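# Unlock, set and relock a belt guide rail

## Task

Find the guide rail next to the bottle on the conveyor belt. If it is locked, release the lock; adjust the rail's distance from the bottle to the value the guide rail manual (the reference image) specifies; then lock it again. The bottle has to finish in precisely its original spot, and the rail setting must stay put by itself: anything that holds only because the robot is still pressing or gripping it at the end is not counted.

## Robot and tools

Robot: a single six-joint arm (uf850) with a two-finger parallel gripper. The fingers point along the gripper's +z axis and close along its y axis. end_effector_position is the point between the pads when closed, about 2 cm short of the fingertips; closing pushes the tips roughly 10 mm further out along +z.

Frame: all poses use the scene frame. Its origin is on the table top beneath the arm base, +z is up, and +y is to the left when facing along +x. Positions are in metres, orientation is a quaternion written w first (qw, qx, qy, qz). The base may be slightly tilted, and the reported hand position can be off a little at long reach.

Row format (shared by every moving tool): 8 numbers, x, y, z, qw, qx, qy, qz, opening. x, y, z and the quaternion are an absolute target pose for the gripper in the scene frame, not an offset. opening ranges -1 (closed) to +1 (fully open, 0.084 m). There is only one arm, so one row describes everything.

execute_actions(actions): a list of actions; each action is a table of 1 to 15 rows, one row per 1/30 s control step. If fewer than 15 rows are given, the last row is held for the remaining steps, so each action lasts 0.5 s. An empty list just returns state and images. A target more than 0.6 m from the gripper's current position (along any gripper axis) gets the action refused; if the first action fails this or any action is malformed, nothing runs. Each step the command is clipped to within 70 mm and 16 degrees of the measured pose, so distant targets need several actions. Repeat the desired quaternion in every row rather than copying a drifted reported one.

move(target, speed, blocking): drives the gripper along a straight line toward one absolute row. speed is in m/s, 0.002 to 0.5 (default 0.25); rotation is capped at twice that in rad/s. Paths last 0.5 to 10 s and stop short if longer. The opening is applied at the start. It does not avoid obstacles, and the real hand may lag, stray or overshoot speed, especially near full reach. Faster contact and targets deeper past a surface press harder. Result adds a move: line: done means at rest near target; other endings include off_target, moving, held (last step blocked by a check) and fault. limits=paced means the pose was clipped; limits=held means some steps were blocked and the arm may then jump faster. With blocking=false you get control back after 0.5 s; use wait(0) to poll, and call wait or stop before sending new rows or moves.

wait(seconds): 0 to 10 s, holds the last command; a running move continues and wait returns early when it ends. stop(): brakes a running move (needs some room; fingers keep moving). zoom_image(camera, region): region [x0, y0, x1, y1] in pixels of that camera's last image, at most 504x504; cameras cam_head_left, cam_head_right, cam_high, cam_low, cam_wrist, each 672x504. show_instructions(): shows the reference page (the guide rail manual with the required gap). read_manual(section): only licence text. finished_scene(scene): ends scene 1 or 2 irreversibly and reports success; the result also announces the next scene's task.

Result lines: state gives end_effector_position, end_effector_quat_wxyz, and velocities (m/s, rad/s). Hand target is the pose the controller is currently driving to. grip_measured is the finger opening on the same -1..1 scale; to hold something, command clearly below it (further below means squeezing harder, up to about 24 N per pad). pose unreachable means the clearance check (which includes the mount under the base) altered or blocked the command. MOTOR HOT appears from 65 °C; at 80 °C an OVER-TEMPERATURE FAULT brakes the arm until it cools. A torque fault occurs if a joint hits its load limit (waist 55.8, shoulder 55.8, elbow 46.5, forearm roll 25.1, wrist pitch 17.6, wrist roll 17.6 N m): the arm backs off, holds 10 s and skips the rest of the call.

Joint ranges (rad): waist ±6.283, shoulder ±2.304, elbow -4.224 to 0.061, forearm roll ±6.283, wrist pitch ±2.164, wrist roll ±6.283. Joint targets move at most 3.14 rad/s. The simulation keeps running while the operator thinks; the arm holds the last command meanwhile.

Cautions: do not nudge or drag the bottle, since it must stay exactly where it was. Avoid fast contacts and pressing deep past surfaces; avoid slips, drops and knocking anything off the table, which fails the scene. Parts being held may get a brief external tug. Make sure the lock is engaged and the rail holds its gap with the gripper released and clear before calling finished_scene.

Each tool is called by a JSON object that holds its "fn" and its "kwargs", one argument or row to a line.

Reference images:

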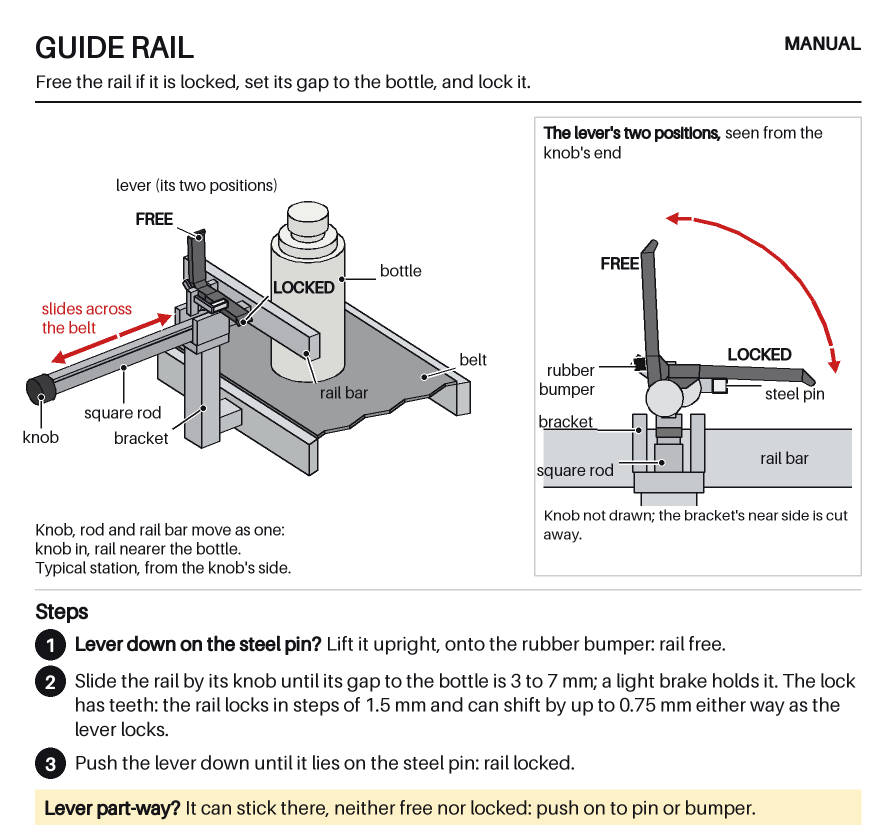

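## Session

{"fn": "execute_actions", "kwargs": {
  "actions": []
}}

Scene clock: 0.00 s.
end_effector_position=(+0.2940, -0.4757, +0.3997) grip_measured=+1.00 end_effector_quat_wxyz=(+0.070, -0.307, +0.901, +0.300) end_effector_velocity=(-0.000, +0.000, -0.001) end_effector_angular_velocity=(+0.001, +0.001, -0.001)
Joint positions: [-1.06  -0.804 -1.671  0.236 -1.504  1.225  0.084]
Joint velocities: [-0.    -0.001  0.    -0.001  0.     0.001 -0.   ]
Motor temperatures (°C, as the motors report them): [21 19 20 23 22 26]
Hand target: +0.294, -0.476, +0.400; +0.070, -0.307, +0.901, +0.300

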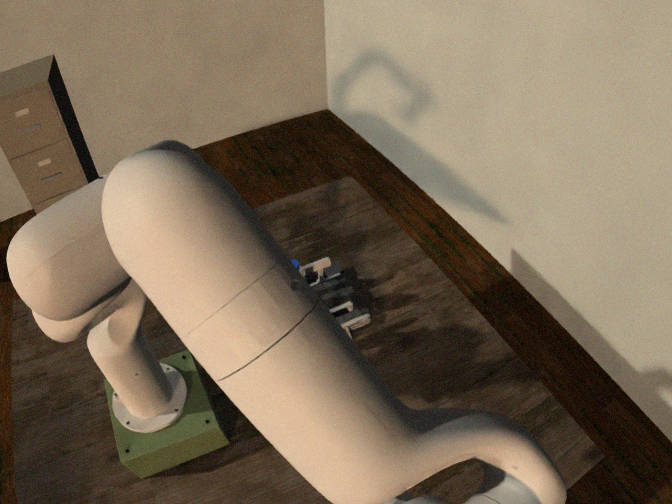

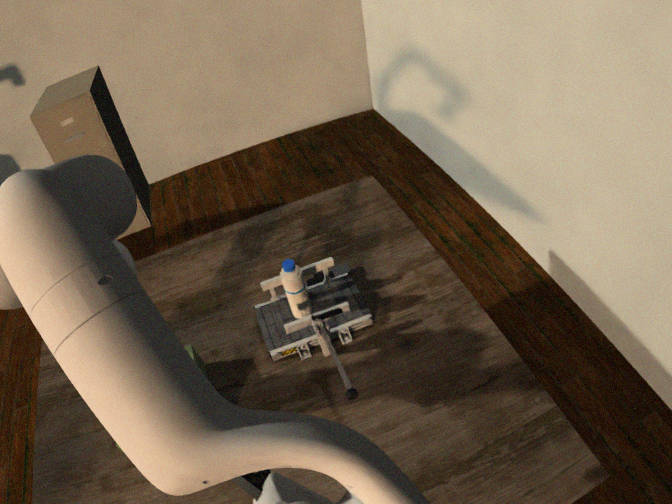

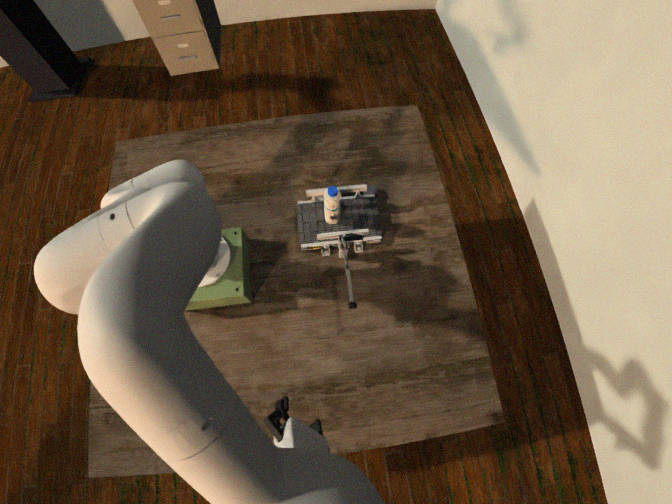

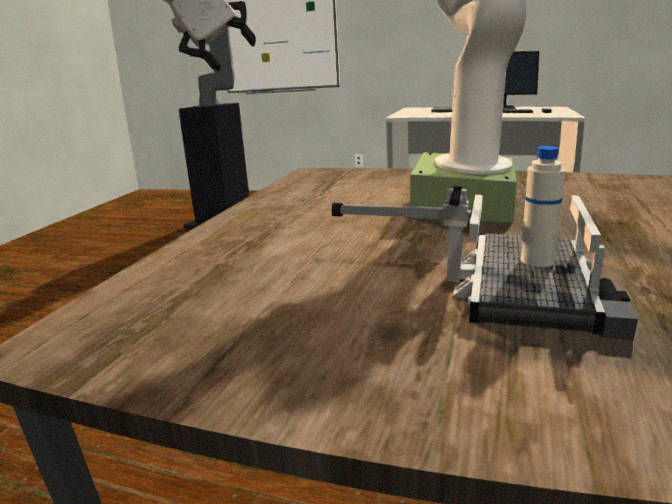

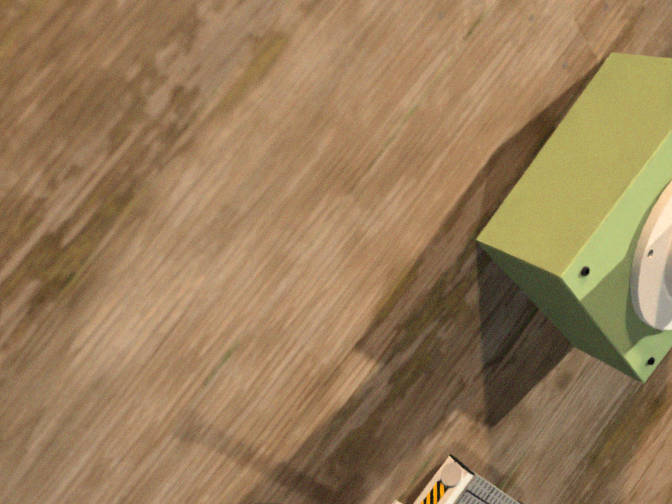

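{"fn": "zoom_image", "kwargs": {
  "camera": "cam_high",
  "region": [280,170,420,320]
}}

{"fn": "zoom_image", "kwargs": {
  "camera": "cam_low",
  "region": [320,130,640,350]
}}

{"fn": "zoom_image", "kwargs": {
  "camera": "cam_head_right",
  "region": [240,250,400,410]
}}

Region (280, 170, 420, 320) of cam_high's 672x504 image, scaled by 3.360, with more detail than that image has; it fills the left 470 columns of this view, and the rest is white.

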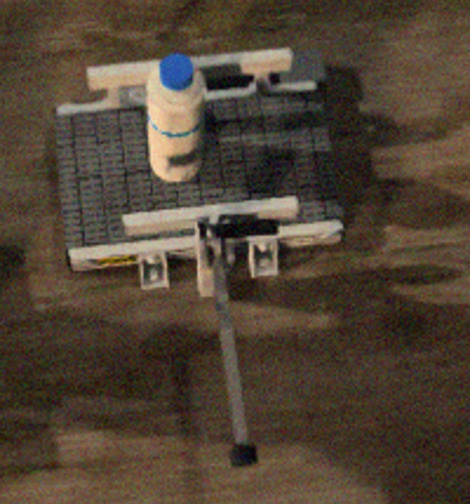

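Region (320, 130, 640, 350) of cam_low's 672x504 image, scaled by 1.575, with more detail than that image has; it fills the top 346 rows of this view, and the rest is white.

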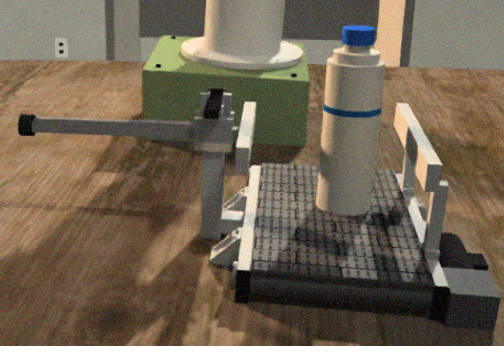

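Region (240, 250, 400, 410) of cam_head_right's 672x504 image, scaled by 3.150, with more detail than that image has.

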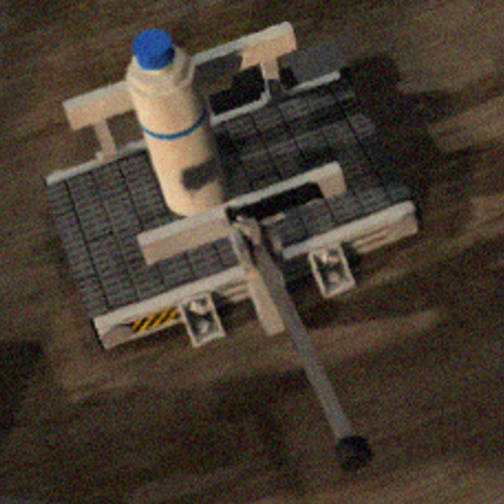

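{"fn": "move", "kwargs": {
  "target": [0.51,-0.09,0.33,0,0.707,0.707,0,1],
  "speed": 0.4
}}

Scene clock: 19.40 s.
end_effector_position=(+0.5120, -0.0897, +0.3305) grip_measured=+1.00 end_effector_quat_wxyz=(-0.001, +0.707, +0.707, +0.003) end_effector_velocity=(-0.000, +0.001, -0.001) end_effector_angular_velocity=(-0.006, +0.009, -0.003)
Joint positions: [-0.138 -0.329 -0.98   0.109 -0.62   4.396  0.084]
Joint velocities: [ 0.005 -0.004 -0.004 -0.015 -0.006  0.02   0.   ]
Motor temperatures (°C, as the motors report them): [21 19 21 23 22 26]
Hand target: +0.512, -0.090, +0.330; -0.001, +0.707, +0.707, +0.003
Off the commanded pose: 0.002 m, 0 deg.
move: done
camera_calibration (this result's frames):
cam_wrist: T_world_to_cam=[[0.999709, 0.0186447, 0.0153099, -0.486485], [0.0190147, -0.999522, -0.0243868, -0.0248076], [0.0148479, 0.0246708, -0.999585, 0.456564], [0, 0, 0, 1]] pos_world=[0.480036, -0.0269892, 0.463218]

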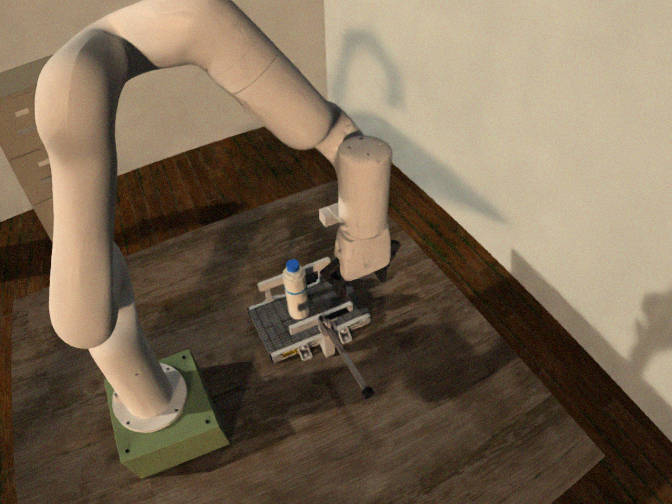

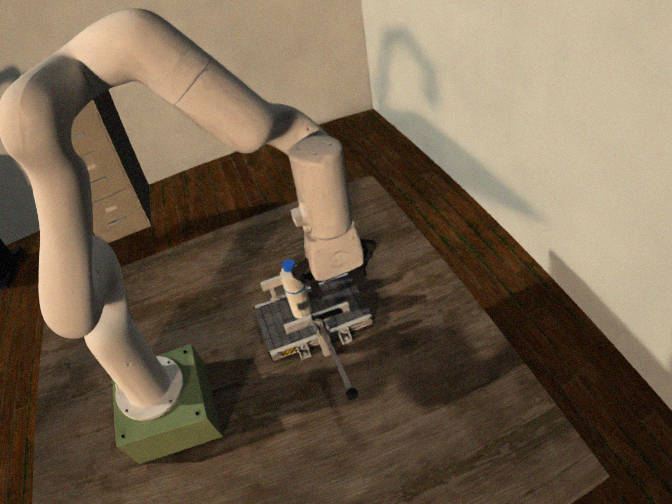

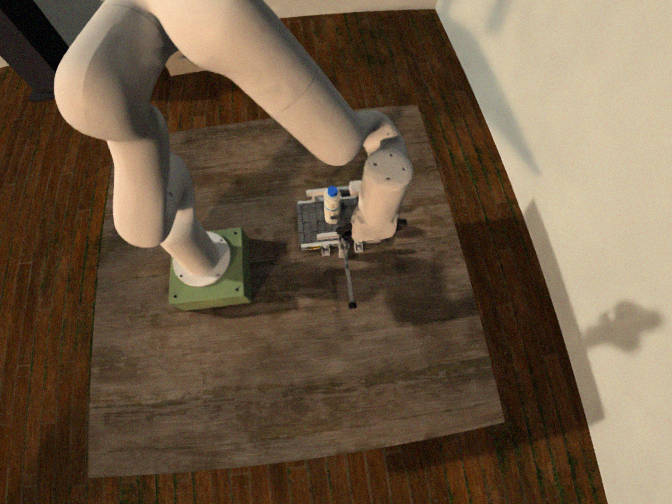

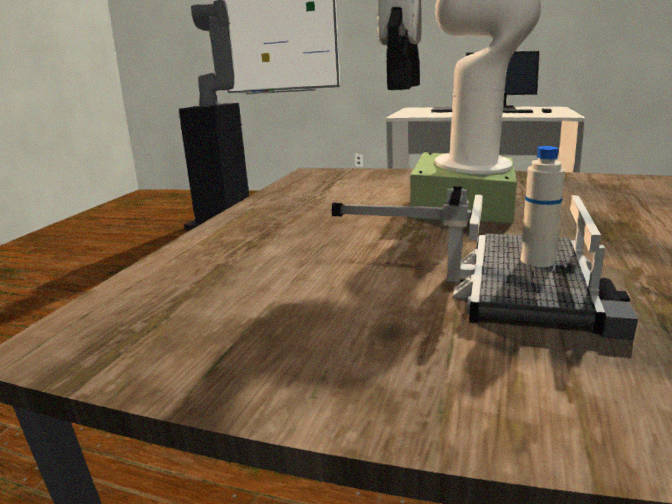

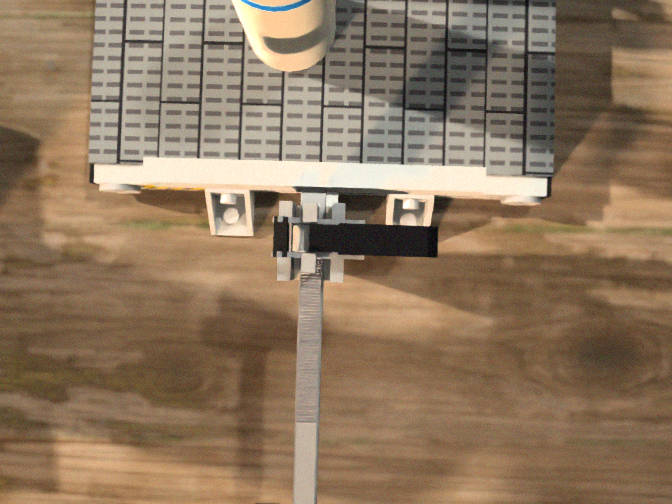

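{"fn": "move", "kwargs": {
  "target": [0.585,-0.012,0.19,-0.271,0.653,0.653,-0.271,-1],
  "speed": 0.3
}}

{"fn": "move", "kwargs": {
  "target": [0.57,-0.012,0.145,-0.271,0.653,0.653,-0.271,-1],
  "speed": 0.1
}}

{"fn": "zoom_image", "kwargs": {
  "camera": "cam_head_left",
  "region": [280,240,420,380]
}}

{"fn": "zoom_image", "kwargs": {
  "camera": "cam_low",
  "region": [380,100,580,300]
}}

Scene clock: 43.70 s.
end_effector_position=(+0.5851, -0.0116, +0.1895) grip_measured=-1.00 end_effector_quat_wxyz=(-0.272, +0.653, +0.654, -0.269) end_effector_velocity=(+0.000, +0.000, -0.002) end_effector_angular_velocity=(+0.001, +0.016, +0.001)
Joint positions: [ 0.057 -1.164 -1.859  0.015 -1.438  4.65   0.   ]
Joint velocities: [ 0.001 -0.016 -0.019 -0.    -0.019 -0.     0.   ]
Motor temperatures (°C, as the motors report them): [21 19 21 23 22 26]
Hand target: +0.585, -0.012, +0.189; -0.272, +0.653, +0.653, -0.270
Off the commanded pose: 0.001 m, 0 deg.
move: done
camera_calibration (this result's frames):
cam_wrist: T_world_to_cam=[[0.715993, 0.0202131, -0.697815, -0.257643], [-0.00063507, -0.999561, -0.0296051, 0.0608602], [-0.698108, 0.0216402, -0.715666, 0.675975], [0, 0, 0, 1]] pos_world=[0.656413, 0.051413, 0.305786]

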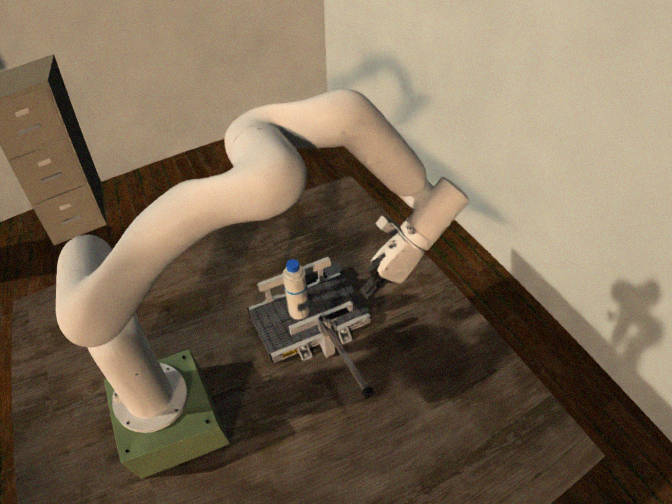

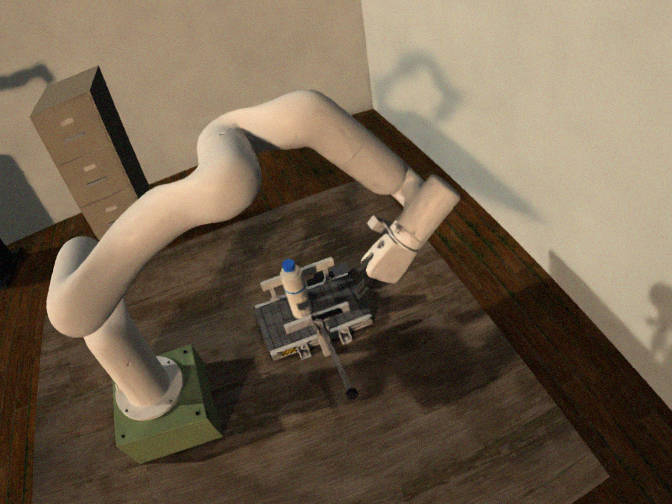

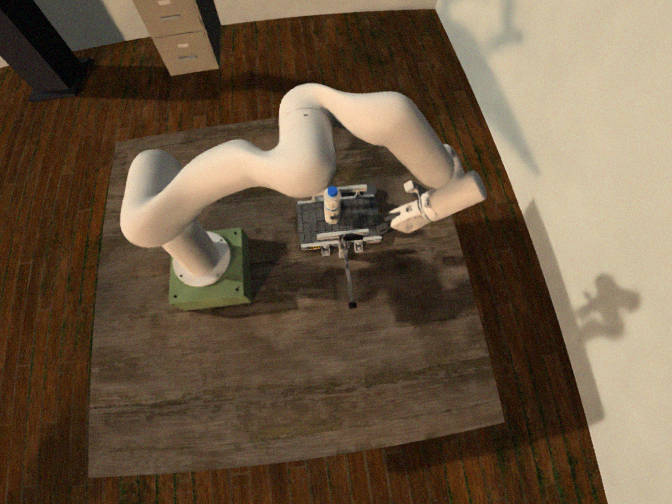

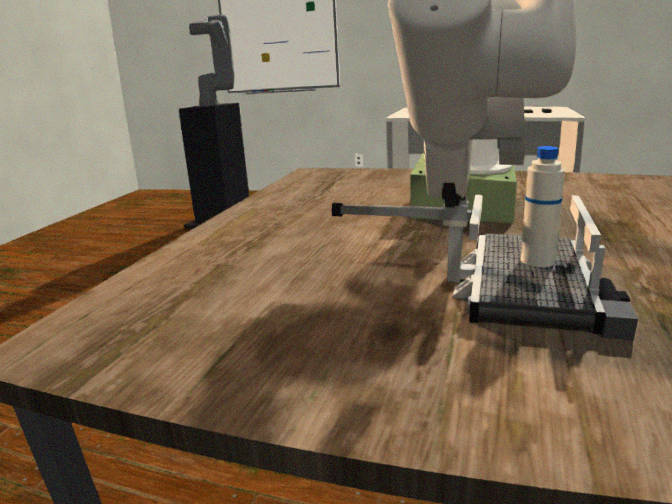

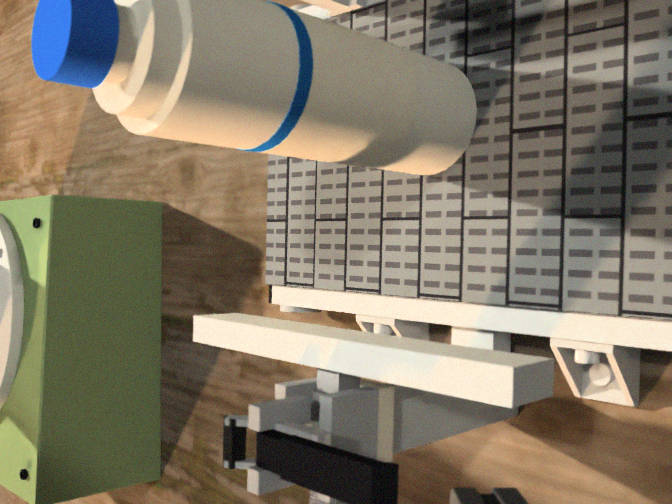

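Scene clock: 44.63 s.
end_effector_position=(+0.5703, -0.0120, +0.1452) grip_measured=-1.00 end_effector_quat_wxyz=(-0.271, +0.653, +0.653, -0.271) end_effector_velocity=(-0.000, +0.000, -0.002) end_effector_angular_velocity=(-0.000, -0.001, +0.000)
Joint positions: [ 0.06  -1.207 -1.826  0.014 -1.362  4.654  0.   ]
Joint velocities: [ 0.    -0.002  0.     0.     0.003  0.     0.   ]
Motor temperatures (°C, as the motors report them): [21 19 21 23 22 26]
Hand target: +0.570, -0.012, +0.145; -0.271, +0.653, +0.653, -0.271
Off the commanded pose: 0.000 m, 0 deg.
move: done
camera_calibration (this result's frames):
cam_wrist: T_world_to_cam=[[0.715057, 0.0179215, -0.698836, -0.277324], [-0.000150284, -0.999667, -0.02579, 0.0583758], [-0.699066, 0.0185464, -0.714816, 0.634327], [0, 0, 0, 1]] pos_world=[0.641748, 0.051562, 0.261129]

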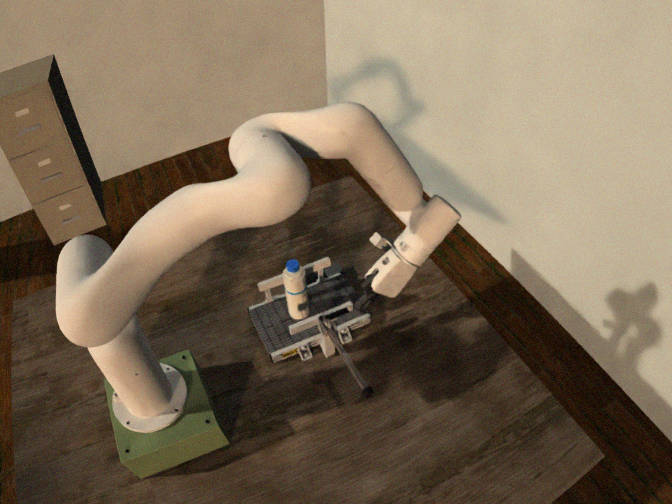

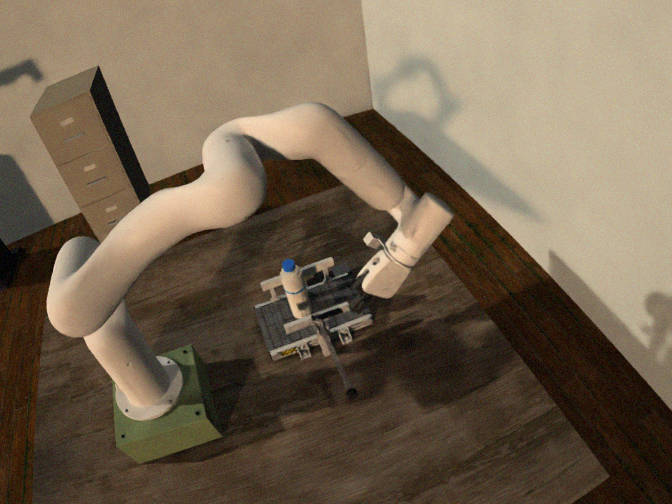

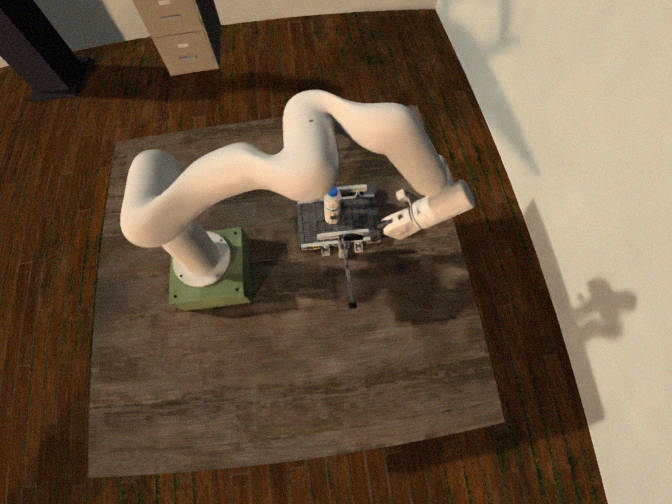

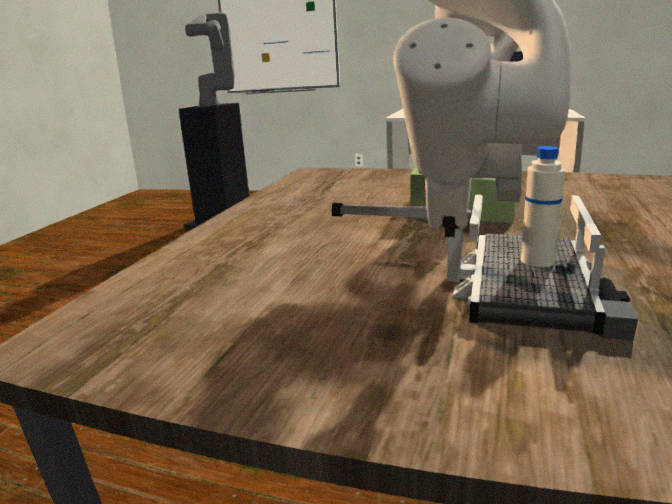

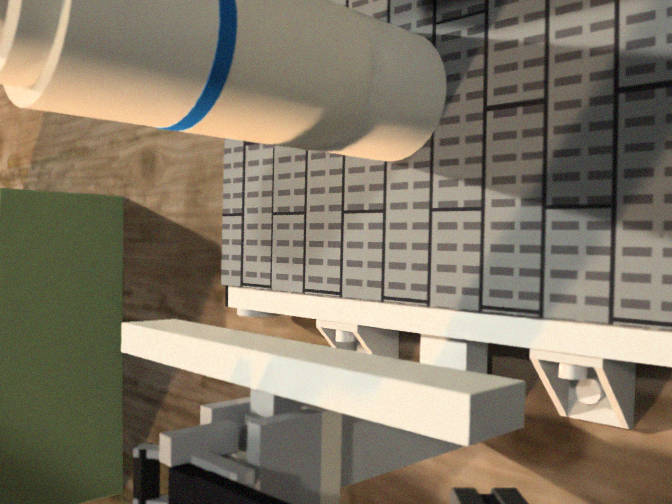

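Region (280, 240, 420, 380) of cam_head_left's 672x504 image, scaled by 3.600, with more detail than that image has.

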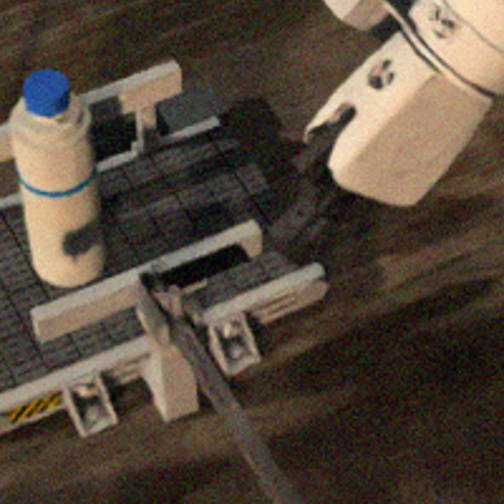

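Region (380, 100, 580, 300) of cam_low's 672x504 image, scaled by 2.520, with more detail than that image has.

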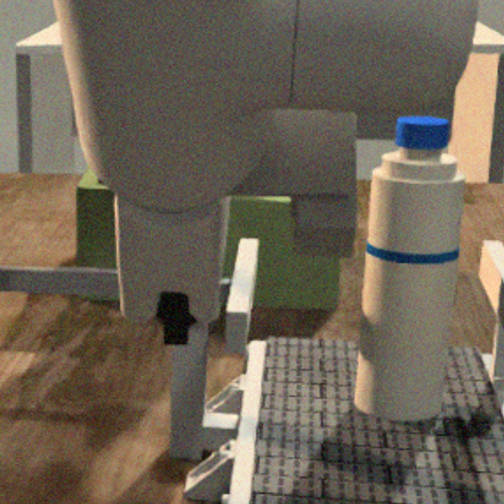

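{"fn": "execute_actions", "kwargs": {
  "actions": [
    [[0.56,-0.013,0.14,-0.271,0.653,0.653,-0.271,-1],[0.555,-0.013,0.139,-0.271,0.653,0.653,-0.271,-1],[0.55,-0.013,0.139,-0.271,0.653,0.653,-0.271,-1],[0.545,-0.013,0.139,-0.271,0.653,0.653,-0.271,-1],[0.541,-0.013,0.139,-0.271,0.653,0.653,-0.271,-1]],
    [[0.536,-0.013,0.145,-0.271,0.653,0.653,-0.271,-1]],
    [[0.533,-0.013,0.157,-0.271,0.653,0.653,-0.271,-1]],
    [[0.528,-0.013,0.17,-0.271,0.653,0.653,-0.271,-1]],
    [[0.52,-0.013,0.182,-0.271,0.653,0.653,-0.271,-1]]
  ]
}}

{"fn": "zoom_image", "kwargs": {
  "camera": "cam_head_left",
  "region": [280,240,420,380]
}}

Scene clock: 58.50 s.
end_effector_position=(+0.5199, -0.0130, +0.1819) grip_measured=-1.00 end_effector_quat_wxyz=(-0.271, +0.653, +0.653, -0.271) end_effector_velocity=(+0.000, -0.000, +0.001) end_effector_angular_velocity=(-0.000, -0.005, +0.003)
Joint positions: [ 0.053 -1.03  -1.57   0.01  -1.285  4.649  0.   ]
Joint velocities: [ 0.     0.005  0.004 -0.002  0.004 -0.001  0.   ]
Motor temperatures (°C, as the motors report them): [21 19 21 23 22 26]
Hand target: +0.520, -0.013, +0.182; -0.271, +0.653, +0.653, -0.271
Off the commanded pose: 0.000 m, 0 deg.
camera_calibration (this result's frames):
cam_wrist: T_world_to_cam=[[0.714489, 0.0180536, -0.699414, -0.215283], [-0.0000926131, -0.999665, -0.0258985, 0.0582988], [-0.699647, 0.018569, -0.714248, 0.625534], [0, 0, 0, 1]] pos_world=[0.591476, 0.0505503, 0.297724]

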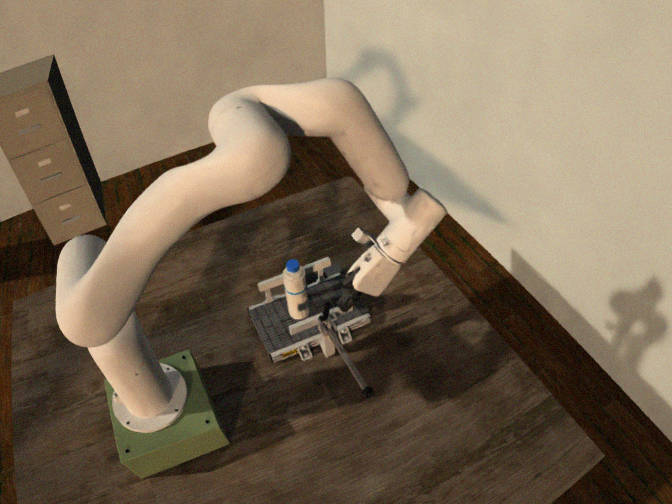

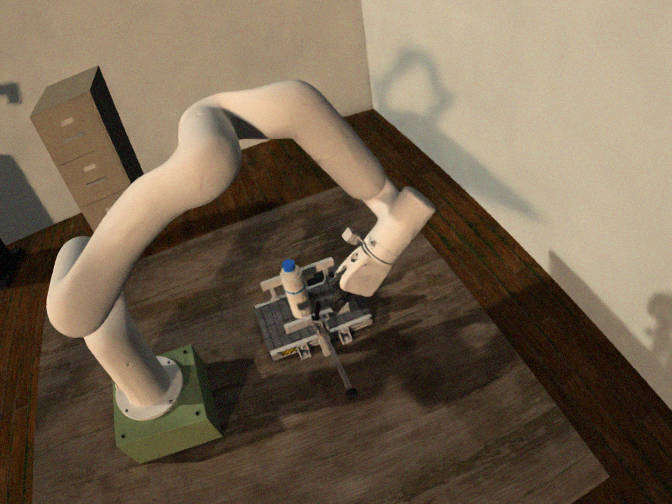

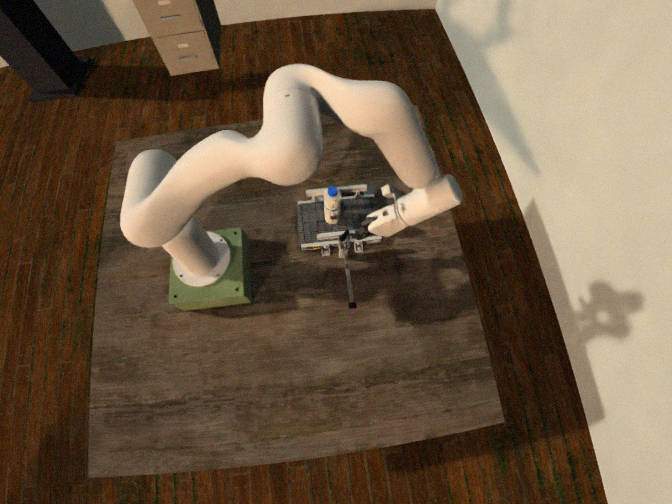

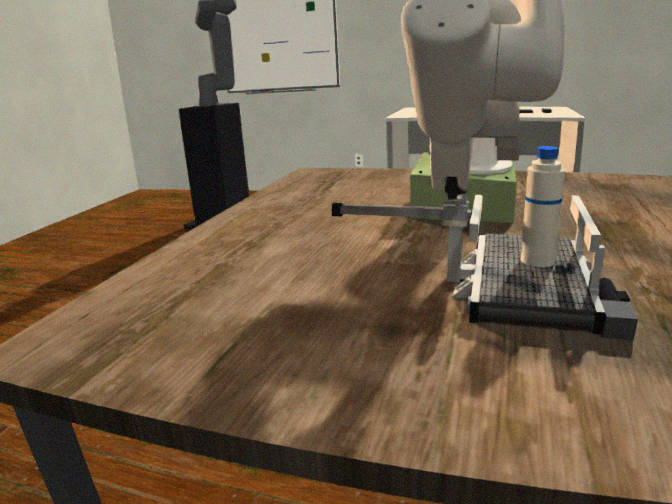

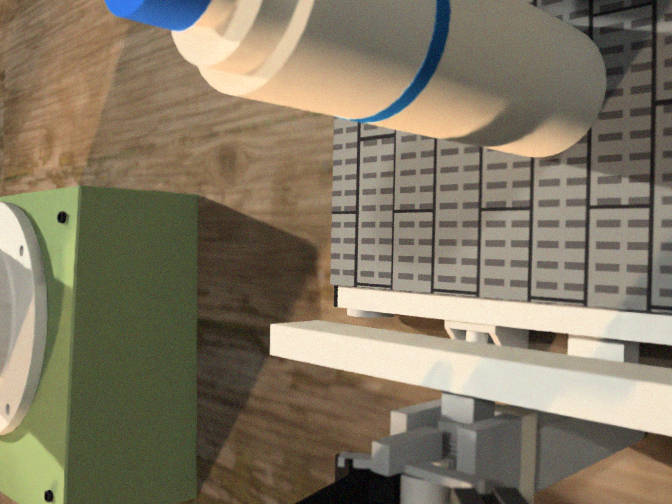

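Region (280, 240, 420, 380) of cam_head_left's 672x504 image, scaled by 3.600, with more detail than that image has.

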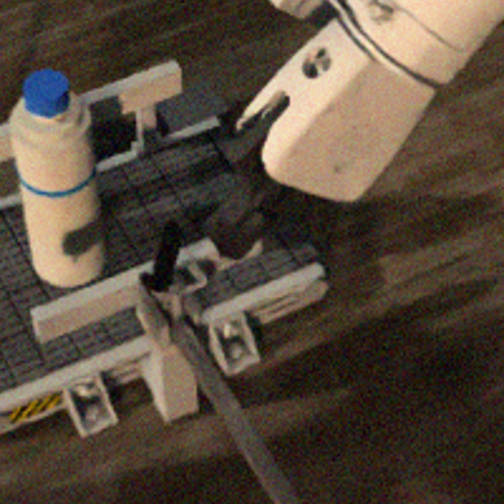

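{"fn": "move", "kwargs": {
  "target": [0.492,-0.013,0.192,-0.271,0.653,0.653,-0.271,-1],
  "speed": 0.03
}}

{"fn": "zoom_image", "kwargs": {
  "camera": "cam_head_left",
  "region": [280,240,420,380]
}}

Scene clock: 63.70 s.
end_effector_position=(+0.4922, -0.0129, +0.1918) grip_measured=-1.00 end_effector_quat_wxyz=(-0.271, +0.653, +0.653, -0.271) end_effector_velocity=(-0.002, +0.000, +0.000) end_effector_angular_velocity=(+0.000, +0.000, -0.000)
Joint positions: [ 0.051 -0.957 -1.454  0.008 -1.241  4.648  0.   ]
Joint velocities: [-0.     0.004  0.008  0.     0.003 -0.     0.   ]
Motor temperatures (°C, as the motors report them): [21 19 21 23 22 26]
Hand target: +0.492, -0.013, +0.192; -0.271, +0.653, +0.653, -0.271
Off the commanded pose: 0.000 m, 0 deg.
move: done
camera_calibration (this result's frames):
cam_wrist: T_world_to_cam=[[0.714848, 0.0179674, -0.699049, -0.188726], [-0.000100891, -0.999667, -0.0257972, 0.0585795], [-0.69928, 0.0185116, -0.714609, 0.613125], [0, 0, 0, 1]] pos_world=[0.563662, 0.050601, 0.307727]

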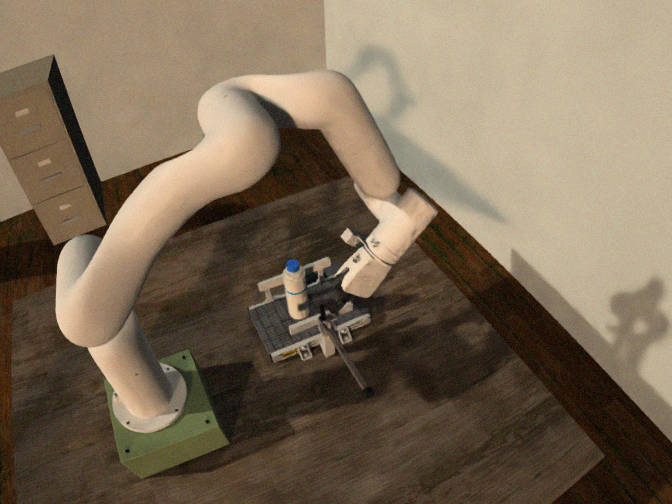

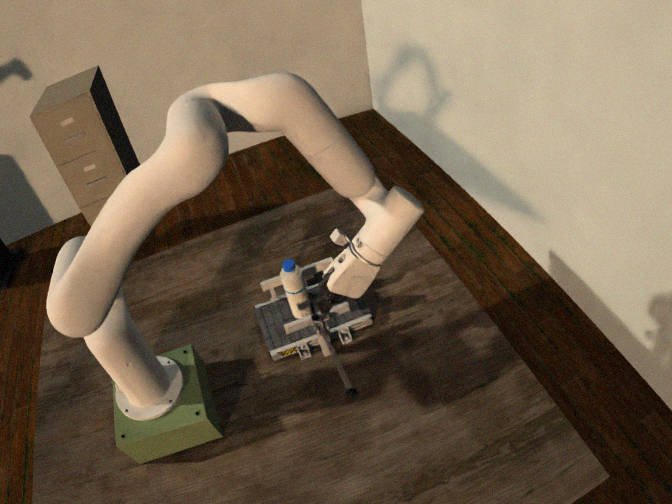

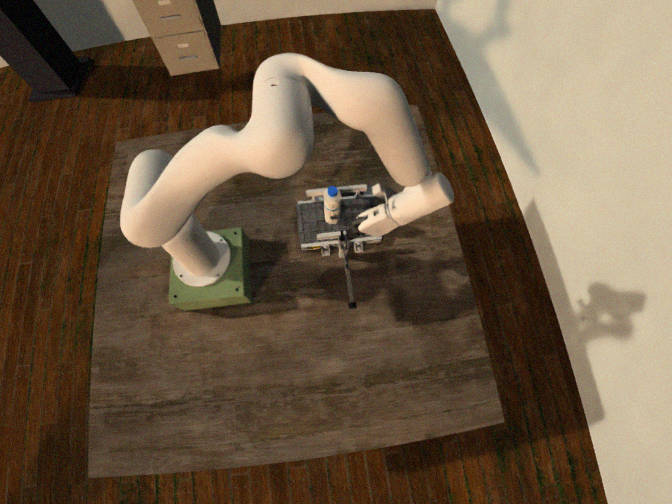

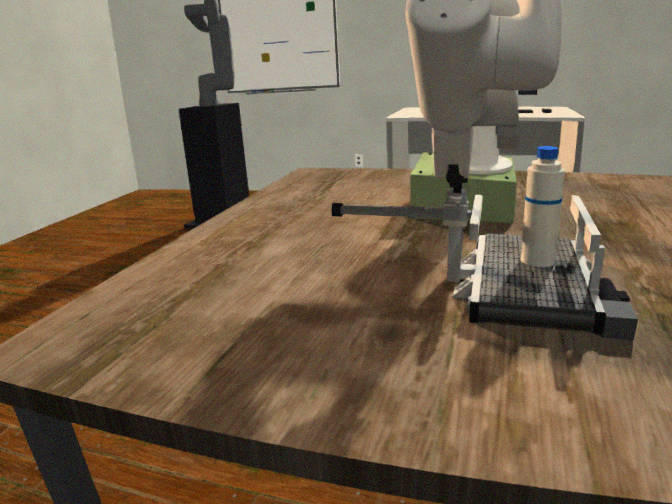

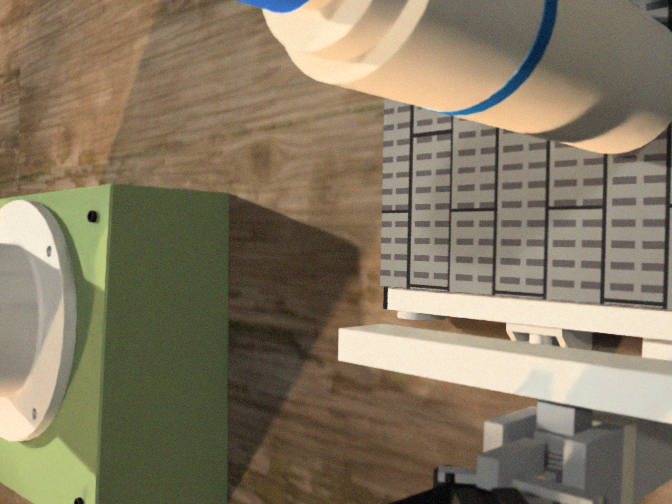

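Region (280, 240, 420, 380) of cam_head_left's 672x504 image, scaled by 3.600, with more detail than that image has.

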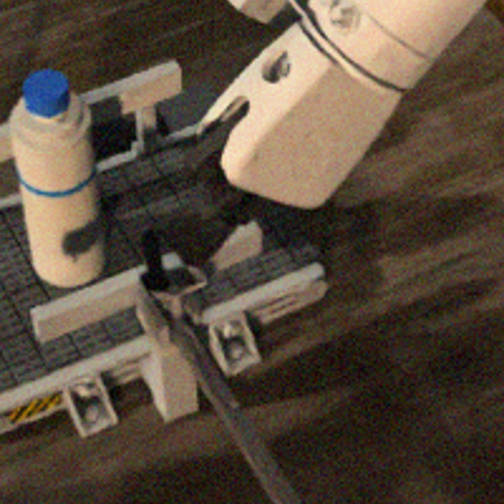

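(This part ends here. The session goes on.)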